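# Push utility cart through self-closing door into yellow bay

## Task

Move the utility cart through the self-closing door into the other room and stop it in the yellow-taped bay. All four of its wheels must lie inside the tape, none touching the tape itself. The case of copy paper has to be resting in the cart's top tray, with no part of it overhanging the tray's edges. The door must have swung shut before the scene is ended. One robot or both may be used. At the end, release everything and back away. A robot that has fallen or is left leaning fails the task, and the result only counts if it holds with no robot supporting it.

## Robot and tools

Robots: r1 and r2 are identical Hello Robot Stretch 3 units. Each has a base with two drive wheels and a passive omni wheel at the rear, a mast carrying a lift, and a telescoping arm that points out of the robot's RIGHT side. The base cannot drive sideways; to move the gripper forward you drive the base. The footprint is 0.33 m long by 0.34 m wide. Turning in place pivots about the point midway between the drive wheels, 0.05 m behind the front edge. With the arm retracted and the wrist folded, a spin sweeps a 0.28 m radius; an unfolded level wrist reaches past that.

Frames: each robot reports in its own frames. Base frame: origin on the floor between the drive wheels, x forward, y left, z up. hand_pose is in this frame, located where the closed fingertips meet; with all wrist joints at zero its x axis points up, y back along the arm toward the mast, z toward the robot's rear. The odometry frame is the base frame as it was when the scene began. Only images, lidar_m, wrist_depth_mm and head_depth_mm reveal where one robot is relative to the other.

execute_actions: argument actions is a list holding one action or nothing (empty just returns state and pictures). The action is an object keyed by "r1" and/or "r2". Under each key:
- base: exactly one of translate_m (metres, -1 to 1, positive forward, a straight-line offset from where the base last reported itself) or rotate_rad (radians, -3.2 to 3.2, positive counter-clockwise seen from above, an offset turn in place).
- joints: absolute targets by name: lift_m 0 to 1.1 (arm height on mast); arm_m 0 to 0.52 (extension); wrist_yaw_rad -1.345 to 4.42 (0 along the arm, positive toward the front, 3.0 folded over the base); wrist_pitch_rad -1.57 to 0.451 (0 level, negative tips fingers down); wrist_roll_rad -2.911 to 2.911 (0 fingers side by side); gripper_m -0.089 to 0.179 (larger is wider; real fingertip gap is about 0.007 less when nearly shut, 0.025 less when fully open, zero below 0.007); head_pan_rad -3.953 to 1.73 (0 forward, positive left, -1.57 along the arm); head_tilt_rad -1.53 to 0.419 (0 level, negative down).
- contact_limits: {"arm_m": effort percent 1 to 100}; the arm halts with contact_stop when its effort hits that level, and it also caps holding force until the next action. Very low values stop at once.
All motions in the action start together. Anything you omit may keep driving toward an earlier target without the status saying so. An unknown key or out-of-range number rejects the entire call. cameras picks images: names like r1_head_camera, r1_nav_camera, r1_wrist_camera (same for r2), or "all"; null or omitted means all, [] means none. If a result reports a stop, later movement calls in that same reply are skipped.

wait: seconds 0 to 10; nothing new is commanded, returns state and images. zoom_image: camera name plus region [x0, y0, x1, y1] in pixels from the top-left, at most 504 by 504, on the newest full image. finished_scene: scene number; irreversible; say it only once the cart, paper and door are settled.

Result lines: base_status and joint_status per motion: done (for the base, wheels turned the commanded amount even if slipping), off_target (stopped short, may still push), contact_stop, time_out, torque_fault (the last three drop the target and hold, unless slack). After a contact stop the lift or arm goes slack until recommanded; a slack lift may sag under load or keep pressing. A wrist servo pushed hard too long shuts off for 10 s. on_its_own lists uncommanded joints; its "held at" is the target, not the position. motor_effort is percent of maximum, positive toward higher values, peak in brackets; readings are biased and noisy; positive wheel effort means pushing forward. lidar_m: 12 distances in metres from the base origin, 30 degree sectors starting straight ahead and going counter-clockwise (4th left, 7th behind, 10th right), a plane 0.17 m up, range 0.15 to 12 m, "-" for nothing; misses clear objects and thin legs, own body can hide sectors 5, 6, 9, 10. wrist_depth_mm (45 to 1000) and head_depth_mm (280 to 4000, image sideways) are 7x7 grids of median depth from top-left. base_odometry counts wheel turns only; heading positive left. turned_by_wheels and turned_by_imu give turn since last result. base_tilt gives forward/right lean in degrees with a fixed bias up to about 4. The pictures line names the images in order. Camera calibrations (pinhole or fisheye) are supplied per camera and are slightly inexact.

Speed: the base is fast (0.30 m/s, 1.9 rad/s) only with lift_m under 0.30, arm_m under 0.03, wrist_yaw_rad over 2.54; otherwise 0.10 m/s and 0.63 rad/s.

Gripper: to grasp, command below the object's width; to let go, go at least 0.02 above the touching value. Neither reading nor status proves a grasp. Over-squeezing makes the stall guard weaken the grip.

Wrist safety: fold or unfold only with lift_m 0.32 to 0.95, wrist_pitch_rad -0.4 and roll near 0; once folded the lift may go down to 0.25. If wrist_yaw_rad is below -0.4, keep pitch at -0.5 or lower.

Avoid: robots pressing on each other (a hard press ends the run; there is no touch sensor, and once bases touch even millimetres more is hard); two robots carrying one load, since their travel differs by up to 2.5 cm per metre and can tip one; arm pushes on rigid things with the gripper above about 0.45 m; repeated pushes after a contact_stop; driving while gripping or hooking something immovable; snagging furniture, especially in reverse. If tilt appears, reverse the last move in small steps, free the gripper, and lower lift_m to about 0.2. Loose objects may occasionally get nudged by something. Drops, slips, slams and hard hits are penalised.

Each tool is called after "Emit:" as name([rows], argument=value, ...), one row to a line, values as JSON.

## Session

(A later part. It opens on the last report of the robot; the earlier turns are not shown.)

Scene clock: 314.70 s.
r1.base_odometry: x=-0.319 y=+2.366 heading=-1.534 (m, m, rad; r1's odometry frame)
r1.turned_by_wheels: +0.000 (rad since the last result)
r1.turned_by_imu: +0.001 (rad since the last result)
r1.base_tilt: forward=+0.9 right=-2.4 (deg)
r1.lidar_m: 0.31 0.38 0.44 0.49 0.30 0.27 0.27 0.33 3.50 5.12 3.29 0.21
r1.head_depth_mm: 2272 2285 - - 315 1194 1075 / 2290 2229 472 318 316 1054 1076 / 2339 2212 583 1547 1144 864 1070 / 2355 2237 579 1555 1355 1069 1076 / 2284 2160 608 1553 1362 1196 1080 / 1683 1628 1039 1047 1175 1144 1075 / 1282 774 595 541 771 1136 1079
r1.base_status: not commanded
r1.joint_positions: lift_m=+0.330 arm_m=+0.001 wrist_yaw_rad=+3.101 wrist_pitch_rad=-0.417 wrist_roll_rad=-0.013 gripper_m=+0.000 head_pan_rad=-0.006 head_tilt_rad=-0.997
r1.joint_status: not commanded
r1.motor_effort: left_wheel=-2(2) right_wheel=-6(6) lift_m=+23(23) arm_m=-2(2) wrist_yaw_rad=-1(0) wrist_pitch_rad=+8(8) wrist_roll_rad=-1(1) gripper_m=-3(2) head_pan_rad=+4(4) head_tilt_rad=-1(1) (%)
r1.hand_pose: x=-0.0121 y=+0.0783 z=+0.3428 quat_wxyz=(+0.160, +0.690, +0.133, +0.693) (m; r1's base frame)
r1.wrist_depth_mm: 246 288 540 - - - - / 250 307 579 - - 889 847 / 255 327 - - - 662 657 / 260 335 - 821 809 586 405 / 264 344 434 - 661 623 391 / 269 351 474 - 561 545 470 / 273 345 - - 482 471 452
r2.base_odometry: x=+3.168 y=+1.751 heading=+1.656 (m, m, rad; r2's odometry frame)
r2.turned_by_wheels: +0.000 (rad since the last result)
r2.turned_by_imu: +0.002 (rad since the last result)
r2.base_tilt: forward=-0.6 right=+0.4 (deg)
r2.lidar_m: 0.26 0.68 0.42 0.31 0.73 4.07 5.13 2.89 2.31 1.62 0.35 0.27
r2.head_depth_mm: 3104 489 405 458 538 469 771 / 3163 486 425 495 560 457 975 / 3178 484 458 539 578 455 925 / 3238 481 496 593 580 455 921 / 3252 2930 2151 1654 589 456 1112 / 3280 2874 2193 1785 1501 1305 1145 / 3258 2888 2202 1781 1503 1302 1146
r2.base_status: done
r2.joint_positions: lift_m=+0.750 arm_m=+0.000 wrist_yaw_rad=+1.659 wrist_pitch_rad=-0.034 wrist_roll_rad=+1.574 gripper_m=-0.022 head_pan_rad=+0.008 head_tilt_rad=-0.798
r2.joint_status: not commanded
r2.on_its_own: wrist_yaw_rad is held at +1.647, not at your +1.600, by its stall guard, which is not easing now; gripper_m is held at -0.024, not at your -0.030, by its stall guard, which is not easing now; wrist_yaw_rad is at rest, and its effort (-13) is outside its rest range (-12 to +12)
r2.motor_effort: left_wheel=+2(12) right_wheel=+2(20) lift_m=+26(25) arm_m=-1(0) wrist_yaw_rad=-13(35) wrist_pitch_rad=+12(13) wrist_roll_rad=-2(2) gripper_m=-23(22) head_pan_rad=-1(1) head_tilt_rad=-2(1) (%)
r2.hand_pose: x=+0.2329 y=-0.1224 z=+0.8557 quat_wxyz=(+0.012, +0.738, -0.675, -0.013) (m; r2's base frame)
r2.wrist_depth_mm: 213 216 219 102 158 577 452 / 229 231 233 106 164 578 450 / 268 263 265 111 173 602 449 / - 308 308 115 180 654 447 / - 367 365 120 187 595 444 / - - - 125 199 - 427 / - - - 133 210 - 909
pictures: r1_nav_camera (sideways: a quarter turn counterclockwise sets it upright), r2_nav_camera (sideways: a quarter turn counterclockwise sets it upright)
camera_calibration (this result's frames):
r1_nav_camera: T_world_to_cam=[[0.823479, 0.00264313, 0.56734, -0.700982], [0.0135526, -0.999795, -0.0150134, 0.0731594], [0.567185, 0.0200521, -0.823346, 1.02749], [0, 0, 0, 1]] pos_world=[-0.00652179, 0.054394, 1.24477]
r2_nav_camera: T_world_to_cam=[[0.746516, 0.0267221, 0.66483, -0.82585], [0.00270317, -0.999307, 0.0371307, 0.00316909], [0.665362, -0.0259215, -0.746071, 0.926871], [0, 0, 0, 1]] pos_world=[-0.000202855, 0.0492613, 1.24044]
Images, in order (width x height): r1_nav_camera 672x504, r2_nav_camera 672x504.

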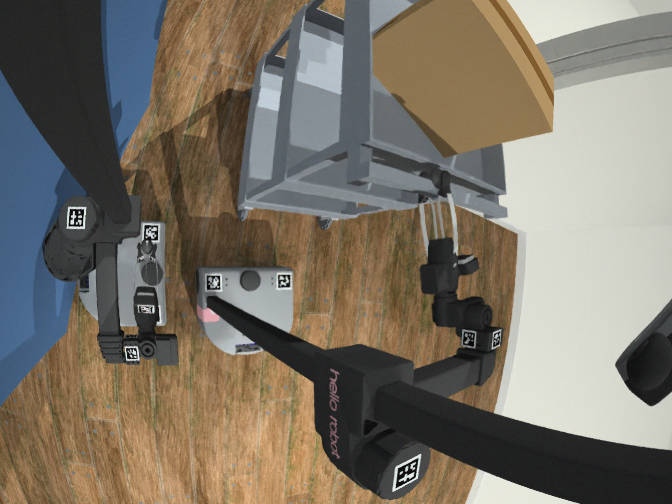

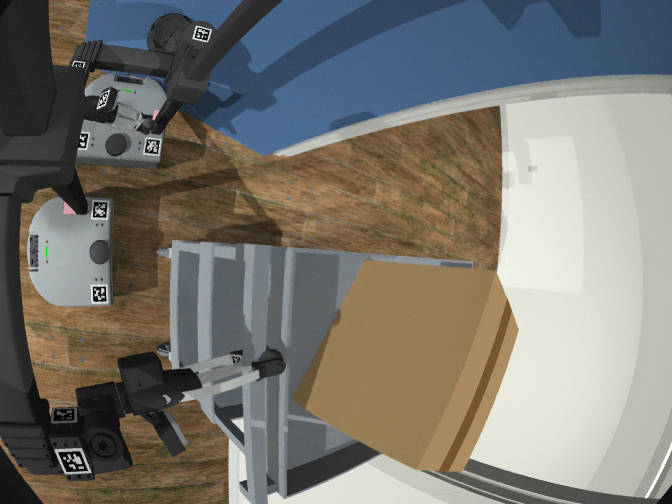

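In the doorway, veering right around the jamb. Continue.

Emit:
execute_actions([
  {"r2":{"base":{"translate_m":0.25},"joints":{"wrist_yaw_rad":1.5}}},
], cameras=["r2_nav_camera","r1_nav_camera"])

Scene clock: 320.60 s.
r1.base_odometry: x=-0.319 y=+2.366 heading=-1.534 (m, m, rad; r1's odometry frame)
r1.turned_by_wheels: +0.000 (rad since the last result)
r1.turned_by_imu: +0.001 (rad since the last result)
r1.base_tilt: forward=+0.9 right=-2.4 (deg)
r1.lidar_m: 1.65 0.24 0.48 0.49 0.30 0.27 0.27 0.33 3.50 5.12 3.31 2.67
r1.head_depth_mm: 2281 2213 1829 1563 1357 1199 1078 / 2298 2211 1819 1558 1356 1205 1079 / 2375 2207 1831 1495 1132 1167 1080 / 2395 2208 476 377 327 1048 1064 / 2292 2179 437 375 296 1030 1068 / 1697 1738 587 298 295 698 1076 / 1285 1333 923 325 308 1146 1082
r1.base_status: not commanded
r1.joint_positions: lift_m=+0.330 arm_m=+0.001 wrist_yaw_rad=+3.101 wrist_pitch_rad=-0.417 wrist_roll_rad=-0.013 gripper_m=+0.000 head_pan_rad=-0.006 head_tilt_rad=-0.997
r1.joint_status: not commanded
r1.motor_effort: left_wheel=-2(3) right_wheel=-6(6) lift_m=+23(23) arm_m=-2(2) wrist_yaw_rad=-1(0) wrist_pitch_rad=+8(8) wrist_roll_rad=-1(1) gripper_m=-4(4) head_pan_rad=+4(4) head_tilt_rad=-2(1) (%)
r1.hand_pose: x=-0.0121 y=+0.0783 z=+0.3428 quat_wxyz=(+0.160, +0.690, +0.133, +0.693) (m; r1's base frame)
r1.wrist_depth_mm: 246 290 545 - - - 881 / 250 307 578 - - 962 810 / 255 326 - - - 678 440 / 258 336 - 831 811 735 246 / 265 346 439 - 663 628 247 / 268 352 475 - 560 382 278 / 275 344 - - 481 343 297
r2.base_odometry: x=+3.147 y=+2.000 heading=+1.656 (m, m, rad; r2's odometry frame)
r2.turned_by_wheels: +0.000 (rad since the last result)
r2.turned_by_imu: -0.426 (rad since the last result)
r2.base_tilt: forward=-0.5 right=+0.2 (deg)
r2.lidar_m: 0.19 0.19 0.61 0.57 0.36 0.36 4.73 4.83 2.70 2.30 0.92 0.24
r2.head_depth_mm: 548 564 608 650 585 530 1182 / 3461 488 373 416 558 457 1058 / 3378 486 378 420 524 483 942 / 3237 482 381 426 534 499 475 / 3065 478 380 434 539 498 381 / 3022 475 384 440 538 496 396 / 2916 472 388 448 545 495 1089
r2.base_status: done
r2.joint_positions: lift_m=+0.750 arm_m=+0.000 wrist_yaw_rad=+1.684 wrist_pitch_rad=-0.038 wrist_roll_rad=+1.574 gripper_m=-0.022 head_pan_rad=+0.008 head_tilt_rad=-0.798
r2.joint_status: wrist_yaw_rad off_target (ended at +1.684, target +1.500)
r2.on_its_own: wrist_yaw_rad is held at +1.684, not at your +1.500, by its stall guard, which is not easing now; gripper_m is held at -0.024, not at your -0.030, by its stall guard, which is not easing now
r2.motor_effort: left_wheel=+3(32) right_wheel=+9(31) lift_m=+26(26) arm_m=+2(2) wrist_yaw_rad=+0(91) wrist_pitch_rad=+13(15) wrist_roll_rad=-2(2) gripper_m=-24(24) head_pan_rad=+0(1) head_tilt_rad=-2(2) (%)
r2.hand_pose: x=+0.2321 y=-0.1158 z=+0.8547 quat_wxyz=(+0.014, +0.746, -0.666, -0.014) (m; r2's base frame)
r2.wrist_depth_mm: 391 392 403 145 214 416 428 / 505 463 457 141 207 469 425 / - 407 419 137 203 600 446 / 265 260 270 134 197 637 445 / 255 259 261 131 193 632 443 / 276 276 277 127 189 622 441 / - 295 307 125 181 636 430
pictures: r1_nav_camera (sideways: a quarter turn counterclockwise sets it upright), r2_nav_camera (sideways: a quarter turn counterclockwise sets it upright)
camera_calibration (this result's frames):
r1_nav_camera: T_world_to_cam=[[0.823479, 0.00264317, 0.56734, -0.700982], [0.0135526, -0.999795, -0.0150134, 0.0731594], [0.567185, 0.0200521, -0.823347, 1.02749], [0, 0, 0, 1]] pos_world=[-0.0065218, 0.054394, 1.24477]
r2_nav_camera: T_world_to_cam=[[0.746516, 0.0267221, 0.664831, -0.82585], [0.00270318, -0.999307, 0.0371307, 0.0031691], [0.665362, -0.0259215, -0.746071, 0.926871], [0, 0, 0, 1]] pos_world=[-0.000202842, 0.0492613, 1.24044]
Images, in order (width x height): r1_nav_camera 672x504, r2_nav_camera 672x504.

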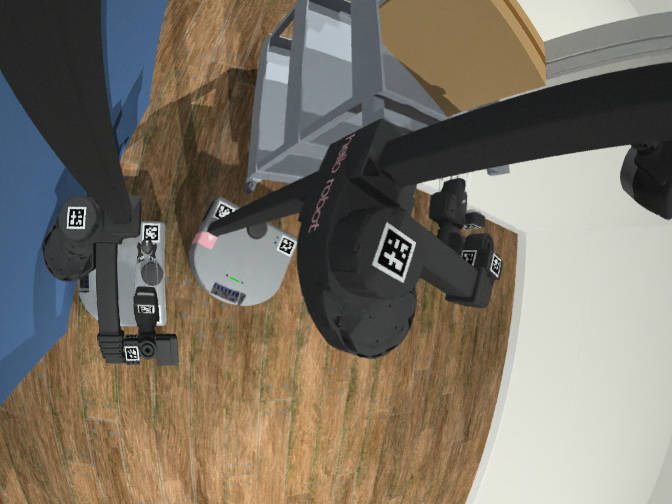

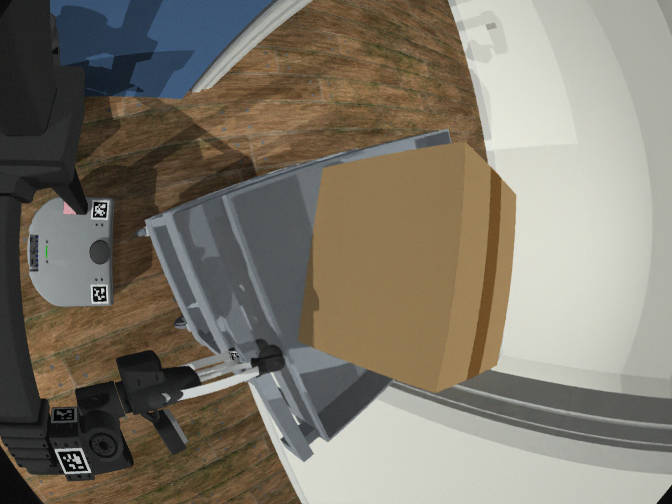

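Emit:
execute_actions([
  {"r2":{"base":{"translate_m":-0.04},"joints":{"wrist_yaw_rad":1.68}}},
], cameras=[])

Emit:
execute_actions([
  {"r2":{"base":{"rotate_rad":0.5}}},
], cameras=["r2_nav_camera","r1_nav_camera"])

Scene clock: 324.10 s.
r1.base_odometry: x=-0.319 y=+2.366 heading=-1.534 (m, m, rad; r1's odometry frame)
r1.turned_by_wheels: +0.000 (rad since the last result)
r1.turned_by_imu: +0.001 (rad since the last result)
r1.base_tilt: forward=+0.9 right=-2.5 (deg)
r1.lidar_m: 0.35 0.20 0.47 0.49 0.30 0.27 0.27 0.33 3.51 5.15 3.31 2.65
r1.head_depth_mm: 2312 2186 1817 1559 1358 1201 1071 / 2295 2208 1825 1555 345 1205 1084 / 2349 2238 1732 374 321 1090 1077 / 2390 2205 444 384 - 1014 1048 / 2297 2155 568 376 - 689 1060 / 1672 1794 611 1165 297 1021 1080 / 1287 798 1007 928 293 1140 1077
r1.base_status: not commanded
r1.joint_positions: lift_m=+0.330 arm_m=+0.001 wrist_yaw_rad=+3.101 wrist_pitch_rad=-0.417 wrist_roll_rad=-0.013 gripper_m=+0.000 head_pan_rad=-0.006 head_tilt_rad=-0.997
r1.joint_status: not commanded
r1.motor_effort: left_wheel=-3(2) right_wheel=-6(6) lift_m=+23(23) arm_m=-3(2) wrist_yaw_rad=-1(0) wrist_pitch_rad=+8(8) wrist_roll_rad=-1(0) gripper_m=-3(3) head_pan_rad=+5(4) head_tilt_rad=-1(1) (%)
r1.hand_pose: x=-0.0121 y=+0.0783 z=+0.3428 quat_wxyz=(+0.160, +0.690, +0.133, +0.693) (m; r1's base frame)
r1.wrist_depth_mm: 245 289 537 - - - - / 250 307 575 - - 939 862 / 255 327 - - - 680 627 / 260 336 - 827 811 723 436 / 264 344 438 - 664 650 233 / 269 354 475 - 559 509 227 / 276 344 - - 479 342 254
r2.base_odometry: x=+3.150 y=+1.960 heading=+1.656 (m, m, rad; r2's odometry frame)
r2.turned_by_wheels: +0.000 (rad since the last result)
r2.turned_by_imu: +0.000 (rad since the last result)
r2.base_tilt: forward=-0.4 right=+0.2 (deg)
r2.lidar_m: 0.19 0.19 0.60 0.56 0.33 0.33 4.69 4.84 2.70 2.31 1.00 0.24
r2.head_depth_mm: 549 578 618 658 583 533 1198 / 3465 486 378 418 555 456 1098 / 3361 483 383 428 532 471 941 / 3279 481 381 435 540 498 396 / 3123 477 386 443 541 496 382 / 3059 474 390 451 549 496 394 / 2909 469 389 460 547 510 1123
r2.base_status: done
r2.joint_positions: lift_m=+0.750 arm_m=+0.000 wrist_yaw_rad=+1.659 wrist_pitch_rad=-0.033 wrist_roll_rad=+1.574 gripper_m=-0.022 head_pan_rad=+0.008 head_tilt_rad=-0.798
r2.joint_status: wrist_yaw_rad off_target (ended at +1.659, target +1.680)
r2.on_its_own: gripper_m is held at -0.024, not at your -0.030, by its stall guard, which is not easing now; wrist_yaw_rad is at rest, and its effort (+23) is outside its rest range (-12 to +12)
r2.motor_effort: left_wheel=-2(9) right_wheel=-5(22) lift_m=+26(26) arm_m=+2(2) wrist_yaw_rad=+23(26) wrist_pitch_rad=+11(13) wrist_roll_rad=-2(2) gripper_m=-24(25) head_pan_rad=+0(0) head_tilt_rad=-2(2) (%)
r2.hand_pose: x=+0.2330 y=-0.1223 z=+0.8561 quat_wxyz=(+0.011, +0.737, -0.675, -0.012) (m; r2's base frame)
r2.wrist_depth_mm: 431 437 443 149 217 485 488 / 467 479 477 144 211 479 424 / - - 434 140 205 617 450 / 281 266 274 136 200 642 451 / 259 260 264 132 195 646 449 / 280 276 278 128 190 642 441 / - 296 309 126 183 641 442
pictures: none
No camera images: the call's "cameras" was empty. Leave "cameras" out to get every camera's image.

Scene clock: 326.03 s.
r1.base_odometry: x=-0.319 y=+2.366 heading=-1.534 (m, m, rad; r1's odometry frame)
r1.turned_by_wheels: +0.000 (rad since the last result)
r1.turned_by_imu: +0.000 (rad since the last result)
r1.base_tilt: forward=+0.9 right=-2.5 (deg)
r1.lidar_m: 0.20 0.21 0.49 0.49 0.30 0.27 0.27 0.33 3.53 5.13 3.31 2.67
r1.head_depth_mm: 2296 2228 1823 1499 1352 1199 1080 / 2281 2197 1830 307 1319 1197 1089 / 2346 2218 1821 301 361 1144 1088 / 2383 2222 460 326 351 1034 1071 / 2343 2203 461 305 342 1034 1081 / - - - 331 1286 1203 1070 / - 1273 580 1144 1199 1171 1076
r1.base_status: not commanded
r1.joint_positions: lift_m=+0.330 arm_m=+0.001 wrist_yaw_rad=+3.101 wrist_pitch_rad=-0.417 wrist_roll_rad=-0.013 gripper_m=+0.000 head_pan_rad=-0.006 head_tilt_rad=-0.997
r1.joint_status: not commanded
r1.motor_effort: left_wheel=-3(2) right_wheel=-6(5) lift_m=+23(23) arm_m=-2(2) wrist_yaw_rad=-1(0) wrist_pitch_rad=+8(8) wrist_roll_rad=-1(1) gripper_m=-3(3) head_pan_rad=+4(4) head_tilt_rad=-1(1) (%)
r1.hand_pose: x=-0.0121 y=+0.0783 z=+0.3428 quat_wxyz=(+0.160, +0.690, +0.133, +0.693) (m; r1's base frame)
r1.wrist_depth_mm: 245 288 539 - - - - / 251 307 574 - - 940 913 / 254 327 - - - 598 704 / 259 337 - 822 817 549 527 / 265 341 439 - 656 621 635 / 269 353 472 - 561 544 540 / 275 343 - - 483 460 301
r2.base_odometry: x=+3.150 y=+1.960 heading=+2.156 (m, m, rad; r2's odometry frame)
r2.turned_by_wheels: +0.500 (rad since the last result)
r2.turned_by_imu: +0.504 (rad since the last result)
r2.base_tilt: forward=-0.4 right=+0.3 (deg)
r2.lidar_m: 0.28 0.61 0.56 0.33 0.33 4.51 5.08 2.76 2.31 1.05 0.33 0.28
r2.head_depth_mm: 2993 489 400 443 512 460 755 / 2966 485 427 491 556 457 906 / 3102 484 472 551 580 480 924 / 3103 494 530 628 578 498 998 / 3175 2889 2222 685 564 519 1093 / 3240 2921 2206 1805 1507 1247 1139 / 3260 2846 2199 1788 1503 1271 1146
r2.base_status: done
r2.joint_positions: lift_m=+0.750 arm_m=+0.000 wrist_yaw_rad=+1.635 wrist_pitch_rad=-0.034 wrist_roll_rad=+1.574 gripper_m=-0.022 head_pan_rad=+0.008 head_tilt_rad=-0.798
r2.joint_status: not commanded
r2.on_its_own: wrist_yaw_rad is held at +1.631, not at your +1.680, by its stall guard, which is not easing now; gripper_m is held at -0.024, not at your -0.030, by its stall guard, which is not easing now
r2.motor_effort: left_wheel=-3(19) right_wheel=+4(28) lift_m=+26(26) arm_m=+0(2) wrist_yaw_rad=-4(63) wrist_pitch_rad=+12(14) wrist_roll_rad=-2(2) gripper_m=-23(24) head_pan_rad=+0(1) head_tilt_rad=-1(1) (%)
r2.hand_pose: x=+0.2334 y=-0.1287 z=+0.8557 quat_wxyz=(+0.012, +0.729, -0.684, -0.013) (m; r2's base frame)
r2.wrist_depth_mm: 233 237 244 88 143 149 449 / 210 214 215 94 152 543 448 / 237 237 239 99 162 571 449 / - 290 294 106 174 596 446 / - 376 376 114 187 604 446 / - - - 123 205 - 427 / - - - 136 226 - 400
pictures: r1_nav_camera (sideways: a quarter turn counterclockwise sets it upright), r2_nav_camera (sideways: a quarter turn counterclockwise sets it upright)
camera_calibration (this result's frames):
r1_nav_camera: T_world_to_cam=[[0.823479, 0.00264313, 0.56734, -0.700982], [0.0135526, -0.999795, -0.0150134, 0.0731594], [0.567185, 0.0200521, -0.823346, 1.02749], [0, 0, 0, 1]] pos_world=[-0.00652179, 0.054394, 1.24477]
r2_nav_camera: T_world_to_cam=[[0.746516, 0.0267221, 0.66483, -0.82585], [0.00270312, -0.999307, 0.0371307, 0.00316909], [0.665362, -0.0259215, -0.746071, 0.926871], [0, 0, 0, 1]] pos_world=[-0.000202853, 0.0492613, 1.24044]
Images, in order (width x height): r1_nav_camera 672x504, r2_nav_camera 672x504.

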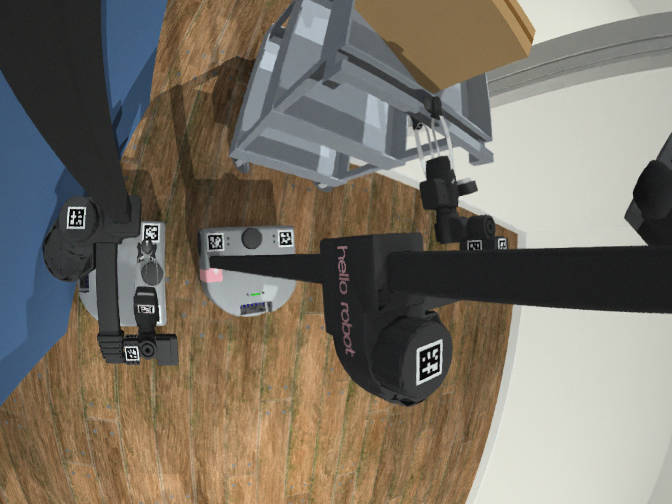

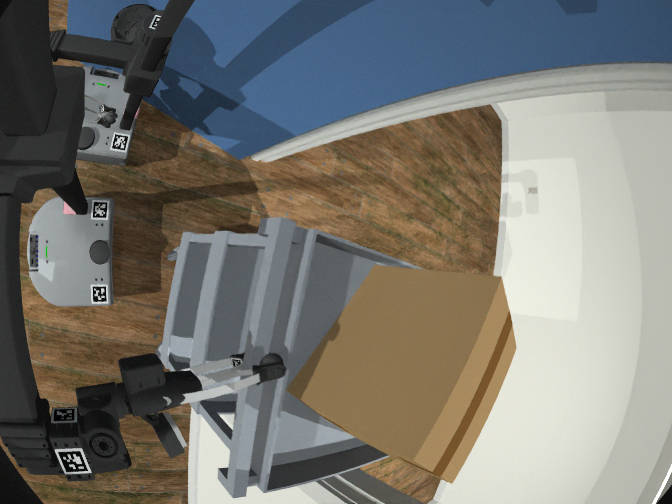

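Emit:
execute_actions([
  {"r2":{"base":{"translate_m":0.15},"joints":{"wrist_yaw_rad":1.5}}},
], cameras=["r2_nav_camera","r1_nav_camera"])

Scene clock: 329.70 s.
r1.base_odometry: x=-0.319 y=+2.366 heading=-1.534 (m, m, rad; r1's odometry frame)
r1.turned_by_wheels: +0.000 (rad since the last result)
r1.turned_by_imu: +0.001 (rad since the last result)
r1.base_tilt: forward=+0.9 right=-2.4 (deg)
r1.lidar_m: 1.65 0.26 0.27 0.49 0.30 0.27 0.27 0.33 3.50 5.15 3.32 2.66
r1.head_depth_mm: 2291 2199 1825 1566 1351 1201 1076 / 2286 2206 1837 1535 1346 1206 1084 / 2362 2198 1833 1541 1349 1202 1094 / 2376 2214 1846 1516 1358 1139 1088 / 2285 2186 1827 377 1166 1058 1065 / 1678 1772 1730 307 358 1006 1055 / 1285 1260 449 294 330 1144 1081
r1.base_status: not commanded
r1.joint_positions: lift_m=+0.330 arm_m=+0.001 wrist_yaw_rad=+3.101 wrist_pitch_rad=-0.417 wrist_roll_rad=-0.013 gripper_m=+0.000 head_pan_rad=-0.006 head_tilt_rad=-0.997
r1.joint_status: not commanded
r1.motor_effort: left_wheel=-2(2) right_wheel=-6(6) lift_m=+23(23) arm_m=-2(3) wrist_yaw_rad=-1(1) wrist_pitch_rad=+8(8) wrist_roll_rad=+0(1) gripper_m=-3(4) head_pan_rad=+4(4) head_tilt_rad=-1(1) (%)
r1.hand_pose: x=-0.0121 y=+0.0783 z=+0.3428 quat_wxyz=(+0.160, +0.690, +0.133, +0.693) (m; r1's base frame)
r1.wrist_depth_mm: 246 289 545 - - - - / 250 307 581 - - 950 231 / 255 325 - - - 642 244 / 261 338 - 823 822 727 274 / 264 347 436 - 661 411 392 / 270 353 472 - 520 356 348 / 274 347 - - 476 339 303
r2.base_odometry: x=+3.067 y=+2.085 heading=+2.156 (m, m, rad; r2's odometry frame)
r2.turned_by_wheels: +0.000 (rad since the last result)
r2.turned_by_imu: -0.002 (rad since the last result)
r2.base_tilt: forward=-0.4 right=+0.2 (deg)
r2.lidar_m: 0.28 0.55 0.51 0.40 0.40 4.46 5.15 2.79 2.34 0.73 0.34 0.28
r2.head_depth_mm: 2838 489 415 465 543 458 842 / 2818 486 445 513 569 465 926 / 2919 484 489 573 578 480 941 / 2986 2601 544 634 579 498 998 / 3072 2886 2227 1798 575 467 1115 / 3077 2838 2223 1810 1510 1299 1143 / 3137 2842 2211 1797 1497 1289 1147
r2.base_status: done
r2.joint_positions: lift_m=+0.750 arm_m=+0.000 wrist_yaw_rad=+1.493 wrist_pitch_rad=-0.035 wrist_roll_rad=+1.574 gripper_m=-0.022 head_pan_rad=+0.008 head_tilt_rad=-0.798
r2.joint_status: all done
r2.on_its_own: gripper_m is held at -0.024, not at your -0.030, by its stall guard, which is not easing now
r2.motor_effort: left_wheel=-4(15) right_wheel=+6(19) lift_m=+26(26) arm_m=+0(0) wrist_yaw_rad=+8(64) wrist_pitch_rad=+12(14) wrist_roll_rad=-2(3) gripper_m=-23(24) head_pan_rad=+0(0) head_tilt_rad=-1(2) (%)
r2.hand_pose: x=+0.2331 y=-0.1647 z=+0.8553 quat_wxyz=(+0.011, +0.679, -0.734, -0.014) (m; r2's base frame)
r2.wrist_depth_mm: - 317 331 104 160 556 446 / 254 256 264 108 167 603 456 / 226 228 235 111 172 593 445 / 269 261 269 115 178 631 449 / - 309 314 120 186 645 445 / - 374 373 124 194 591 442 / - - - 130 203 - 418
pictures: r1_nav_camera (sideways: a quarter turn counterclockwise sets it upright), r2_nav_camera (sideways: a quarter turn counterclockwise sets it upright)
camera_calibration (this result's frames):
r1_nav_camera: T_world_to_cam=[[0.823479, 0.00264317, 0.56734, -0.700982], [0.0135526, -0.999795, -0.0150134, 0.0731594], [0.567185, 0.0200521, -0.823347, 1.02749], [0, 0, 0, 1]] pos_world=[-0.0065218, 0.054394, 1.24477]
r2_nav_camera: T_world_to_cam=[[0.746516, 0.0267219, 0.66483, -0.82585], [0.00270285, -0.999307, 0.0371307, 0.0031691], [0.665362, -0.0259217, -0.746071, 0.926871], [0, 0, 0, 1]] pos_world=[-0.000202843, 0.0492613, 1.24044]
Images, in order (width x height): r1_nav_camera 672x504, r2_nav_camera 672x504.

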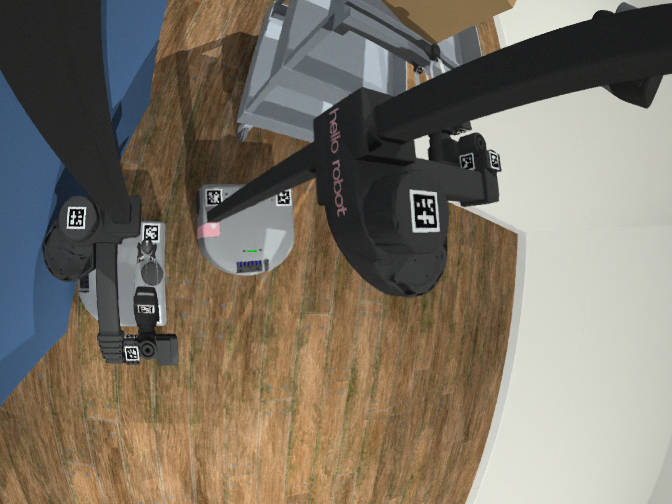

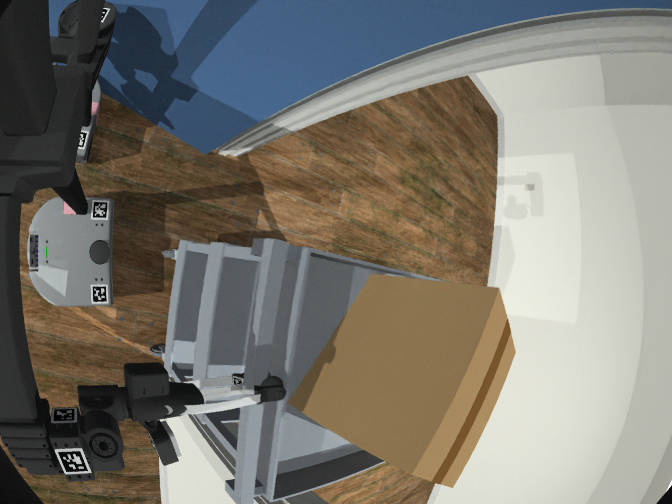

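Emit:
execute_actions([
  {"r2":{"base":{"translate_m":0.2}},"r1":{"joints":{"head_pan_rad":0.9,"head_tilt_rad":-0.6}}},
], cameras=["r2_nav_camera","r1_nav_camera"])

Scene clock: 333.60 s.
r1.base_odometry: x=-0.319 y=+2.366 heading=-1.534 (m, m, rad; r1's odometry frame)
r1.turned_by_wheels: +0.000 (rad since the last result)
r1.turned_by_imu: +0.001 (rad since the last result)
r1.base_tilt: forward=+0.8 right=-2.3 (deg)
r1.lidar_m: 1.65 0.96 0.41 0.49 0.30 0.27 0.27 0.33 3.53 5.15 3.31 2.66
r1.head_depth_mm: 756 823 937 1102 1332 1438 1214 / 3222 3264 988 1018 1166 1371 1213 / 3577 3901 3640 618 458 1385 1064 / 3296 3808 3527 821 396 1340 1059 / 409 966 954 922 395 608 763 / 401 349 380 428 447 1212 1206 / 306 360 925 1029 1641 1460 1207
r1.base_status: not commanded
r1.joint_positions: lift_m=+0.330 arm_m=+0.001 wrist_yaw_rad=+3.101 wrist_pitch_rad=-0.417 wrist_roll_rad=-0.013 gripper_m=+0.000 head_pan_rad=+0.893 head_tilt_rad=-0.606
r1.joint_status: all done
r1.motor_effort: left_wheel=-3(3) right_wheel=-6(6) lift_m=+23(23) arm_m=-2(3) wrist_yaw_rad=-1(1) wrist_pitch_rad=+8(8) wrist_roll_rad=-1(0) gripper_m=-2(3) head_pan_rad=+5(61) head_tilt_rad=+2(22) (%)
r1.hand_pose: x=-0.0121 y=+0.0783 z=+0.3428 quat_wxyz=(+0.160, +0.690, +0.133, +0.693) (m; r1's base frame)
r1.wrist_depth_mm: 244 291 536 - - - - / 249 307 582 - - 802 948 / 255 326 - - 946 962 895 / 259 338 - 818 569 522 520 / 265 345 436 - 571 425 421 / 269 352 475 - 521 412 400 / 274 344 - - 482 451 437
r2.base_odometry: x=+2.957 y=+2.252 heading=+2.156 (m, m, rad; r2's odometry frame)
r2.turned_by_wheels: +0.000 (rad since the last result)
r2.turned_by_imu: +0.001 (rad since the last result)
r2.base_tilt: forward=-0.4 right=+0.2 (deg)
r2.lidar_m: 0.28 2.84 0.43 0.44 0.49 0.53 5.26 2.84 2.38 0.48 0.34 0.28
r2.head_depth_mm: 2650 489 416 470 543 459 913 / 2676 487 449 518 568 469 924 / 2784 484 494 577 579 483 972 / 2819 2793 547 636 577 502 1000 / 2834 2919 2212 1801 606 479 1129 / 2911 2906 2224 1801 1510 1301 1146 / 2904 2832 2175 1786 1509 1296 1144
r2.base_status: done
r2.joint_positions: lift_m=+0.750 arm_m=+0.000 wrist_yaw_rad=+1.484 wrist_pitch_rad=-0.035 wrist_roll_rad=+1.574 gripper_m=-0.022 head_pan_rad=+0.008 head_tilt_rad=-0.798
r2.joint_status: not commanded
r2.on_its_own: gripper_m is held at -0.024, not at your -0.030, by its stall guard, which is not easing now; wrist_yaw_rad is at rest, and its effort (+18) is outside its rest range (-12 to +12)
r2.motor_effort: left_wheel=-5(6) right_wheel=+8(24) lift_m=+26(26) arm_m=+0(0) wrist_yaw_rad=+18(19) wrist_pitch_rad=+12(14) wrist_roll_rad=-2(2) gripper_m=-23(24) head_pan_rad=-1(1) head_tilt_rad=-1(1) (%)
r2.hand_pose: x=+0.2329 y=-0.1671 z=+0.8553 quat_wxyz=(+0.011, +0.676, -0.737, -0.014) (m; r2's base frame)
r2.wrist_depth_mm: - 317 329 104 161 551 447 / 256 254 263 107 167 605 446 / 226 229 236 111 173 603 444 / 268 264 267 115 180 651 444 / - 310 311 120 185 640 444 / - 377 372 124 195 593 441 / - - - 131 203 - 417
pictures: r1_nav_camera (sideways: a quarter turn counterclockwise sets it upright), r2_nav_camera (sideways: a quarter turn counterclockwise sets it upright)
camera_calibration (this result's frames):
r1_nav_camera: T_world_to_cam=[[0.335803, 0.429668, 0.838225, -1.05103], [0.793781, -0.608172, -0.00625389, 0.0570016], [0.507098, 0.667467, -0.545289, 0.666205], [0, 0, 0, 1]] pos_world=[-0.0301379, 0.0415918, 1.24463]
r2_nav_camera: T_world_to_cam=[[0.746516, 0.0267219, 0.664831, -0.82585], [0.00270289, -0.999307, 0.0371307, 0.0031691], [0.665362, -0.0259217, -0.746071, 0.926871], [0, 0, 0, 1]] pos_world=[-0.000202827, 0.0492613, 1.24044]
Images, in order (width x height): r1_nav_camera 672x504, r2_nav_camera 672x504.

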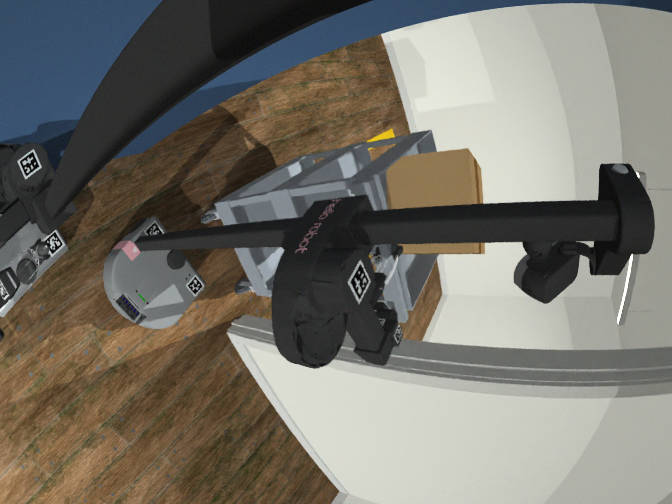

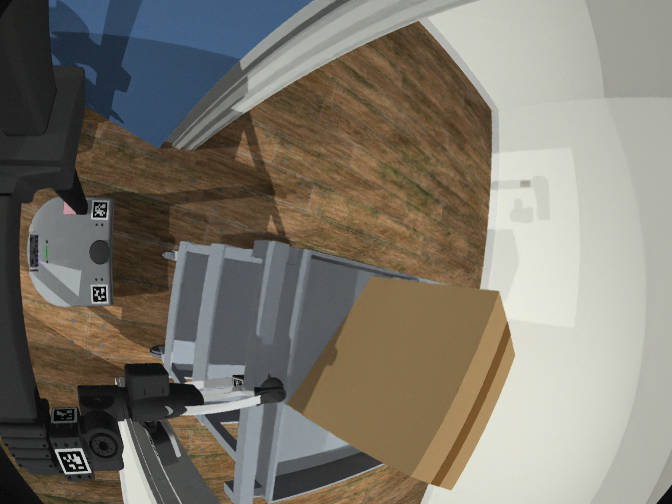

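Through. Advance, then turn right.

Emit:
execute_actions([
  {"r2":{"base":{"translate_m":0.55}}},
], cameras=["r2_nav_camera"])

Emit:
execute_actions([
  {"r2":{"base":{"rotate_rad":-0.5}}},
], cameras=["r2_nav_camera","r1_nav_camera"])

Scene clock: 341.87 s.
r1.base_odometry: x=-0.319 y=+2.366 heading=-1.534 (m, m, rad; r1's odometry frame)
r1.turned_by_wheels: +0.000 (rad since the last result)
r1.turned_by_imu: +0.001 (rad since the last result)
r1.base_tilt: forward=+0.9 right=-2.4 (deg)
r1.lidar_m: 1.65 0.96 1.03 0.49 0.30 0.27 0.27 0.33 3.49 5.14 3.31 2.65
r1.head_depth_mm: 755 825 931 1100 1333 1450 1203 / 3154 3282 986 1078 1222 1370 1215 / 3590 3812 3611 2417 1801 1436 1207 / 3393 3764 3565 2421 1810 1447 1213 / 3231 3546 3562 2372 1757 1368 1207 / 3019 3397 1434 1704 1734 1275 1208 / 2914 1416 1123 1612 1698 1247 1204
r1.base_status: not commanded
r1.joint_positions: lift_m=+0.330 arm_m=+0.001 wrist_yaw_rad=+3.101 wrist_pitch_rad=-0.417 wrist_roll_rad=-0.013 gripper_m=+0.000 head_pan_rad=+0.893 head_tilt_rad=-0.606
r1.joint_status: not commanded
r1.motor_effort: left_wheel=-2(2) right_wheel=-5(5) lift_m=+23(23) arm_m=-2(3) wrist_yaw_rad=-1(1) wrist_pitch_rad=+8(8) wrist_roll_rad=-1(1) gripper_m=-4(4) head_pan_rad=+5(5) head_tilt_rad=+2(3) (%)
r1.hand_pose: x=-0.0121 y=+0.0783 z=+0.3428 quat_wxyz=(+0.160, +0.690, +0.133, +0.693) (m; r1's base frame)
r1.wrist_depth_mm: 245 288 537 - - - - / 250 306 579 - - - - / 256 325 - - 883 - - / 260 338 - 833 816 789 783 / 264 345 437 - 656 648 639 / 269 353 474 - 560 543 535 / 274 344 - - 480 466 465
r2.base_odometry: x=+2.653 y=+2.711 heading=+2.155 (m, m, rad; r2's odometry frame)
r2.turned_by_wheels: +0.000 (rad since the last result)
r2.turned_by_imu: +0.002 (rad since the last result)
r2.base_tilt: forward=-0.3 right=+0.3 (deg)
r2.lidar_m: 0.28 2.69 2.26 0.63 0.51 0.58 5.47 0.67 0.64 2.49 0.34 0.29
r2.head_depth_mm: 2169 490 422 480 546 458 773 / 2183 488 460 531 570 470 918 / 2271 485 509 594 579 494 968 / 2274 2555 2025 642 578 510 986 / 2348 2615 2210 1806 1451 680 1118 / 2363 2645 2236 1789 1516 1299 1142 / 2433 2682 2198 1776 1496 1296 1142
r2.base_status: done
r2.joint_positions: lift_m=+0.750 arm_m=+0.000 wrist_yaw_rad=+1.453 wrist_pitch_rad=-0.035 wrist_roll_rad=+1.574 gripper_m=-0.022 head_pan_rad=+0.008 head_tilt_rad=-0.798
r2.joint_status: not commanded
r2.on_its_own: wrist_yaw_rad is held at +1.458, not at your +1.500, by its stall guard, which is not easing now; gripper_m is held at -0.024, not at your -0.030, by its stall guard, which is not easing now
r2.motor_effort: left_wheel=-4(4) right_wheel=+7(25) lift_m=+26(26) arm_m=+0(0) wrist_yaw_rad=+7(28) wrist_pitch_rad=+12(13) wrist_roll_rad=-2(2) gripper_m=-23(23) head_pan_rad=+0(0) head_tilt_rad=-2(1) (%)
r2.hand_pose: x=+0.2321 y=-0.1749 z=+0.8554 quat_wxyz=(+0.011, +0.664, -0.747, -0.014) (m; r2's base frame)
r2.wrist_depth_mm: - 318 328 104 162 549 447 / 255 254 263 107 165 609 444 / 226 229 234 111 173 610 443 / 267 263 266 116 180 634 449 / - 310 308 119 186 635 441 / - 375 375 124 194 579 441 / - - - 130 204 - 415
pictures: r2_nav_camera (sideways: a quarter turn counterclockwise sets it upright)
camera_calibration (this result's frames):
r2_nav_camera: T_world_to_cam=[[0.746516, 0.0267218, 0.664831, -0.82585], [0.00270276, -0.999307, 0.0371307, 0.0031691], [0.665362, -0.0259218, -0.746071, 0.926871], [0, 0, 0, 1]] pos_world=[-0.000202828, 0.0492613, 1.24044]
Images, in order (width x height): r2_nav_camera 672x504.

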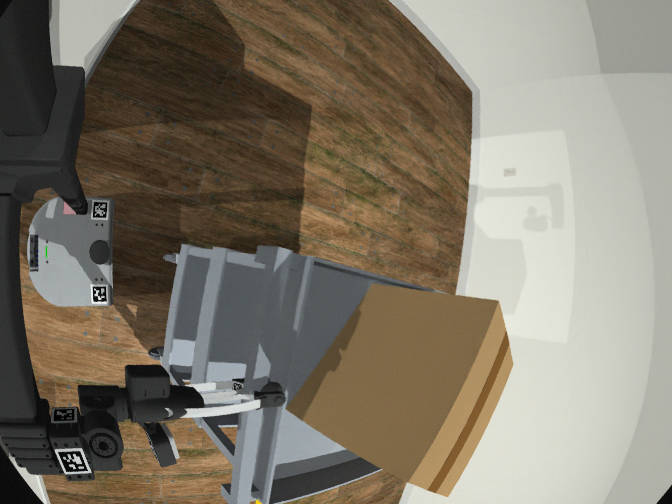

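Scene clock: 343.63 s.
r1.base_odometry: x=-0.319 y=+2.366 heading=-1.534 (m, m, rad; r1's odometry frame)
r1.turned_by_wheels: +0.000 (rad since the last result)
r1.turned_by_imu: +0.000 (rad since the last result)
r1.base_tilt: forward=+0.8 right=-2.5 (deg)
r1.lidar_m: 1.66 0.96 1.02 0.49 0.30 0.27 0.27 0.33 3.52 5.15 3.31 2.66
r1.head_depth_mm: 757 823 935 1102 1338 1454 1208 / 3166 3340 992 1071 1222 1377 1217 / 3585 3867 3633 2405 1825 1428 1211 / 3481 3815 3553 2375 1813 1452 1213 / 3243 3554 3155 2110 1767 1454 1198 / 3112 3329 1274 1686 1685 1270 1201 / 2922 1252 1276 1614 1661 1277 1186
r1.base_status: not commanded
r1.joint_positions: lift_m=+0.330 arm_m=+0.001 wrist_yaw_rad=+3.101 wrist_pitch_rad=-0.417 wrist_roll_rad=-0.013 gripper_m=+0.000 head_pan_rad=+0.893 head_tilt_rad=-0.606
r1.joint_status: not commanded
r1.motor_effort: left_wheel=-3(3) right_wheel=-6(6) lift_m=+23(23) arm_m=-2(2) wrist_yaw_rad=-1(1) wrist_pitch_rad=+8(8) wrist_roll_rad=-1(0) gripper_m=-4(3) head_pan_rad=+5(5) head_tilt_rad=+3(3) (%)
r1.hand_pose: x=-0.0121 y=+0.0783 z=+0.3428 quat_wxyz=(+0.160, +0.690, +0.133, +0.693) (m; r1's base frame)
r1.wrist_depth_mm: 245 290 537 - - - - / 251 308 584 - - - - / 254 326 - 975 873 - - / 260 338 - 837 827 812 789 / 265 345 437 - 659 642 642 / 269 354 478 - 561 543 538 / 275 341 - - 479 469 463
r2.base_odometry: x=+2.653 y=+2.711 heading=+1.656 (m, m, rad; r2's odometry frame)
r2.turned_by_wheels: -0.500 (rad since the last result)
r2.turned_by_imu: -0.501 (rad since the last result)
r2.base_tilt: forward=-0.3 right=+0.2 (deg)
r2.lidar_m: 0.19 0.19 2.64 2.26 0.60 0.44 0.62 5.20 0.66 0.64 0.50 0.24
r2.head_depth_mm: 2633 511 387 460 584 484 1118 / 2544 485 387 441 544 457 1056 / 2477 483 394 448 542 497 929 / 2388 480 395 457 552 499 396 / 2345 477 396 466 551 497 396 / 2272 473 402 474 557 505 1128 / 2169 2326 402 512 1436 1298 1146
r2.base_status: done
r2.joint_positions: lift_m=+0.750 arm_m=+0.000 wrist_yaw_rad=+1.476 wrist_pitch_rad=-0.029 wrist_roll_rad=+1.574 gripper_m=-0.022 head_pan_rad=+0.008 head_tilt_rad=-0.798
r2.joint_status: not commanded
r2.on_its_own: wrist_yaw_rad is held at +1.458, not at your +1.500, by its stall guard, which is not easing now; gripper_m is held at -0.024, not at your -0.030, by its stall guard, which is not easing now; wrist_yaw_rad is at rest, and its effort (-21) is outside its rest range (-12 to +12)
r2.motor_effort: left_wheel=+8(20) right_wheel=-16(29) lift_m=+26(26) arm_m=+0(0) wrist_yaw_rad=-21(60) wrist_pitch_rad=+10(12) wrist_roll_rad=-3(2) gripper_m=-24(24) head_pan_rad=+0(1) head_tilt_rad=-2(1) (%)
r2.hand_pose: x=+0.2329 y=-0.1690 z=+0.8570 quat_wxyz=(+0.009, +0.673, -0.740, -0.012) (m; r2's base frame)
r2.wrist_depth_mm: - - - 258 275 284 291 / - - - 245 254 - 384 / - - - 169 238 - 429 / - - 434 159 225 610 450 / 264 266 268 148 212 648 451 / 269 272 275 140 203 644 444 / 281 279 289 134 187 635 443
pictures: r1_nav_camera (sideways: a quarter turn counterclockwise sets it upright), r2_nav_camera (sideways: a quarter turn counterclockwise sets it upright)
camera_calibration (this result's frames):
r1_nav_camera: T_world_to_cam=[[0.335789, 0.429659, 0.838235, -1.05104], [0.793787, -0.608164, -0.00625343, 0.057001], [0.507098, 0.66748, -0.545273, 0.666184], [0, 0, 0, 1]] pos_world=[-0.0301376, 0.0415923, 1.24463]
r2_nav_camera: T_world_to_cam=[[0.746516, 0.0267221, 0.664831, -0.82585], [0.00270312, -0.999307, 0.0371307, 0.0031691], [0.665362, -0.0259215, -0.746071, 0.926871], [0, 0, 0, 1]] pos_world=[-0.000202839, 0.0492613, 1.24044]
Images, in order (width x height): r1_nav_camera 672x504, r2_nav_camera 672x504.

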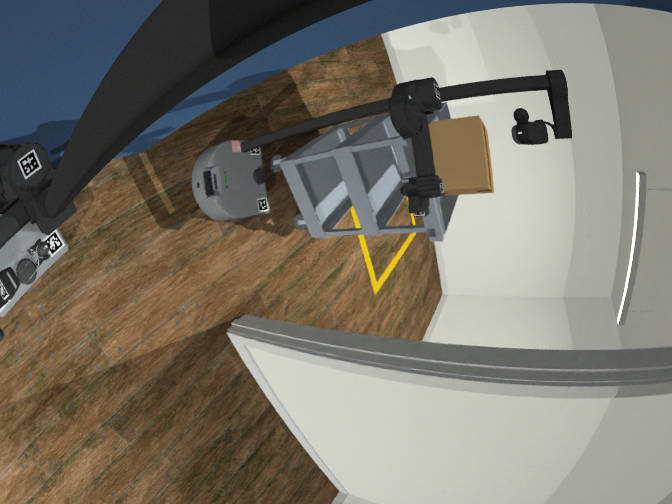

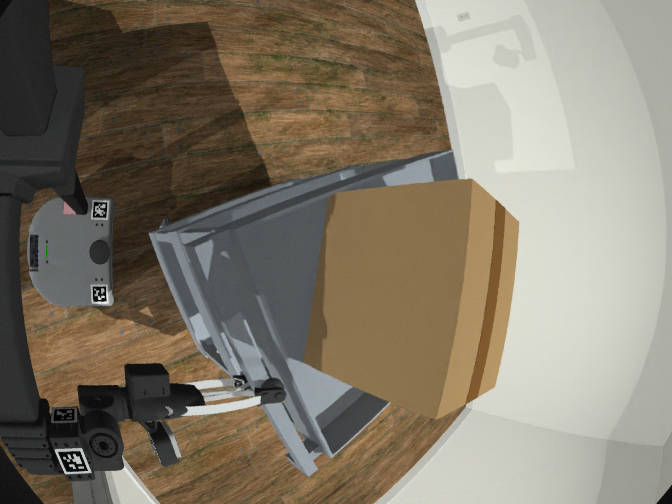

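Emit:
execute_actions([
  {"r2":{"base":{"translate_m":0.3},"joints":{"wrist_yaw_rad":1.8}}},
], cameras=["r2_nav_camera","r1_nav_camera"])

Scene clock: 349.87 s.
r1.base_odometry: x=-0.319 y=+2.366 heading=-1.534 (m, m, rad; r1's odometry frame)
r1.turned_by_wheels: +0.000 (rad since the last result)
r1.turned_by_imu: +0.001 (rad since the last result)
r1.base_tilt: forward=+0.9 right=-2.5 (deg)
r1.lidar_m: 1.65 0.96 1.32 0.49 0.30 0.27 0.27 0.33 3.52 5.14 3.32 2.66
r1.head_depth_mm: 756 823 934 1096 1326 1451 1208 / 3187 3356 985 1079 1215 1370 1203 / 3529 3914 3632 2433 1824 1436 1204 / 3437 3824 3646 2412 1812 1444 1219 / 3267 3545 3622 2406 1824 1449 1198 / 3066 3344 1752 1945 1591 1448 1210 / 2918 3030 1904 1773 1576 1429 1205
r1.base_status: not commanded
r1.joint_positions: lift_m=+0.330 arm_m=+0.001 wrist_yaw_rad=+3.101 wrist_pitch_rad=-0.417 wrist_roll_rad=-0.013 gripper_m=+0.000 head_pan_rad=+0.893 head_tilt_rad=-0.606
r1.joint_status: not commanded
r1.motor_effort: left_wheel=-2(3) right_wheel=-5(7) lift_m=+23(23) arm_m=-2(2) wrist_yaw_rad=-1(1) wrist_pitch_rad=+8(8) wrist_roll_rad=+0(1) gripper_m=-2(4) head_pan_rad=+5(5) head_tilt_rad=+2(3) (%)
r1.hand_pose: x=-0.0121 y=+0.0783 z=+0.3428 quat_wxyz=(+0.160, +0.690, +0.133, +0.693) (m; r1's base frame)
r1.wrist_depth_mm: 246 289 538 - - - - / 250 305 578 - - - - / 255 325 - - - - - / 260 338 - 818 808 798 788 / 264 345 434 - 660 650 628 / 269 352 474 - 560 546 543 / 274 342 - - 483 470 465
r2.base_odometry: x=+2.628 y=+3.010 heading=+1.656 (m, m, rad; r2's odometry frame)
r2.turned_by_wheels: +0.000 (rad since the last result)
r2.turned_by_imu: -0.015 (rad since the last result)
r2.base_tilt: forward=-0.5 right=+0.0 (deg)
r2.lidar_m: 0.17 0.15 2.54 2.35 1.24 0.71 0.81 5.15 0.75 1.09 2.40 0.25
r2.head_depth_mm: 2370 2706 2277 1838 591 1269 1181 / 2267 2579 2262 652 583 515 1123 / 2197 2452 371 407 544 469 1012 / 2137 481 369 399 498 498 384 / 2044 478 367 391 487 498 425 / 1973 475 365 384 477 494 436 / 1915 472 363 376 465 495 435
r2.base_status: done
r2.joint_positions: lift_m=+0.750 arm_m=+0.000 wrist_yaw_rad=+1.784 wrist_pitch_rad=-0.036 wrist_roll_rad=+1.574 gripper_m=-0.022 head_pan_rad=+0.008 head_tilt_rad=-0.798
r2.joint_status: all done
r2.on_its_own: gripper_m is held at -0.024, not at your -0.030, by its stall guard, which is not easing now; wrist_yaw_rad is at rest, and its effort (+18) is outside its rest range (-12 to +12)
r2.motor_effort: left_wheel=-3(20) right_wheel=+5(46) lift_m=+26(26) arm_m=-1(2) wrist_yaw_rad=+18(100) wrist_pitch_rad=+12(15) wrist_roll_rad=-3(3) gripper_m=-24(24) head_pan_rad=+0(0) head_tilt_rad=-2(2) (%)
r2.hand_pose: x=+0.2281 y=-0.0911 z=+0.8552 quat_wxyz=(+0.014, +0.778, -0.628, -0.012) (m; r2's base frame)
r2.wrist_depth_mm: - - - 164 241 - 283 / - - - 155 229 - 413 / - - - 148 217 612 444 / - 307 317 141 206 638 444 / 255 258 260 135 197 633 442 / 267 268 271 129 191 637 441 / 279 282 289 125 179 624 441
pictures: r1_nav_camera (sideways: a quarter turn counterclockwise sets it upright), r2_nav_camera (sideways: a quarter turn counterclockwise sets it upright)
camera_calibration (this result's frames):
r1_nav_camera: T_world_to_cam=[[0.335786, 0.429657, 0.838238, -1.05105], [0.793788, -0.608162, -0.00625333, 0.0570008], [0.507097, 0.667483, -0.545269, 0.66618], [0, 0, 0, 1]] pos_world=[-0.0301376, 0.0415924, 1.24463]
r2_nav_camera: T_world_to_cam=[[0.746516, 0.0267218, 0.664831, -0.82585], [0.00270281, -0.999307, 0.0371307, 0.0031691], [0.665362, -0.0259218, -0.746071, 0.926871], [0, 0, 0, 1]] pos_world=[-0.00020283, 0.0492613, 1.24044]
Images, in order (width x height): r1_nav_camera 672x504, r2_nav_camera 672x504.

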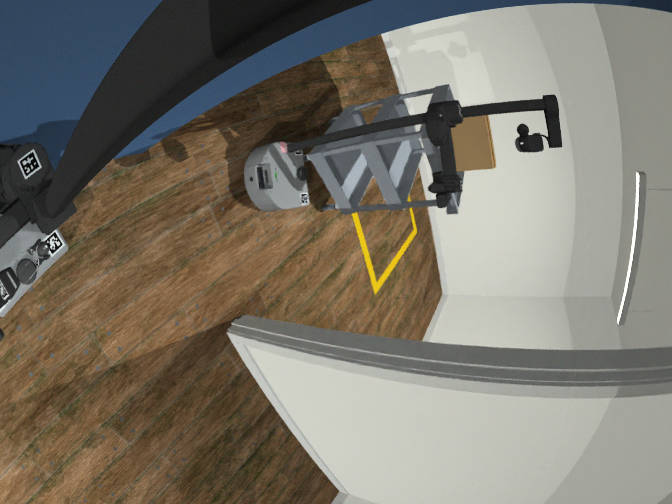

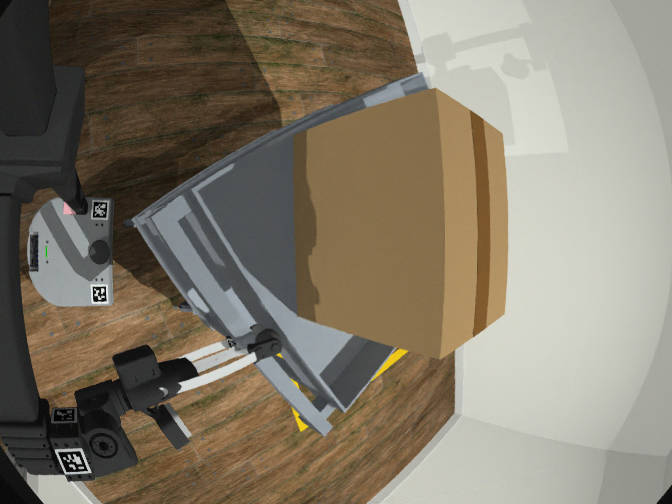

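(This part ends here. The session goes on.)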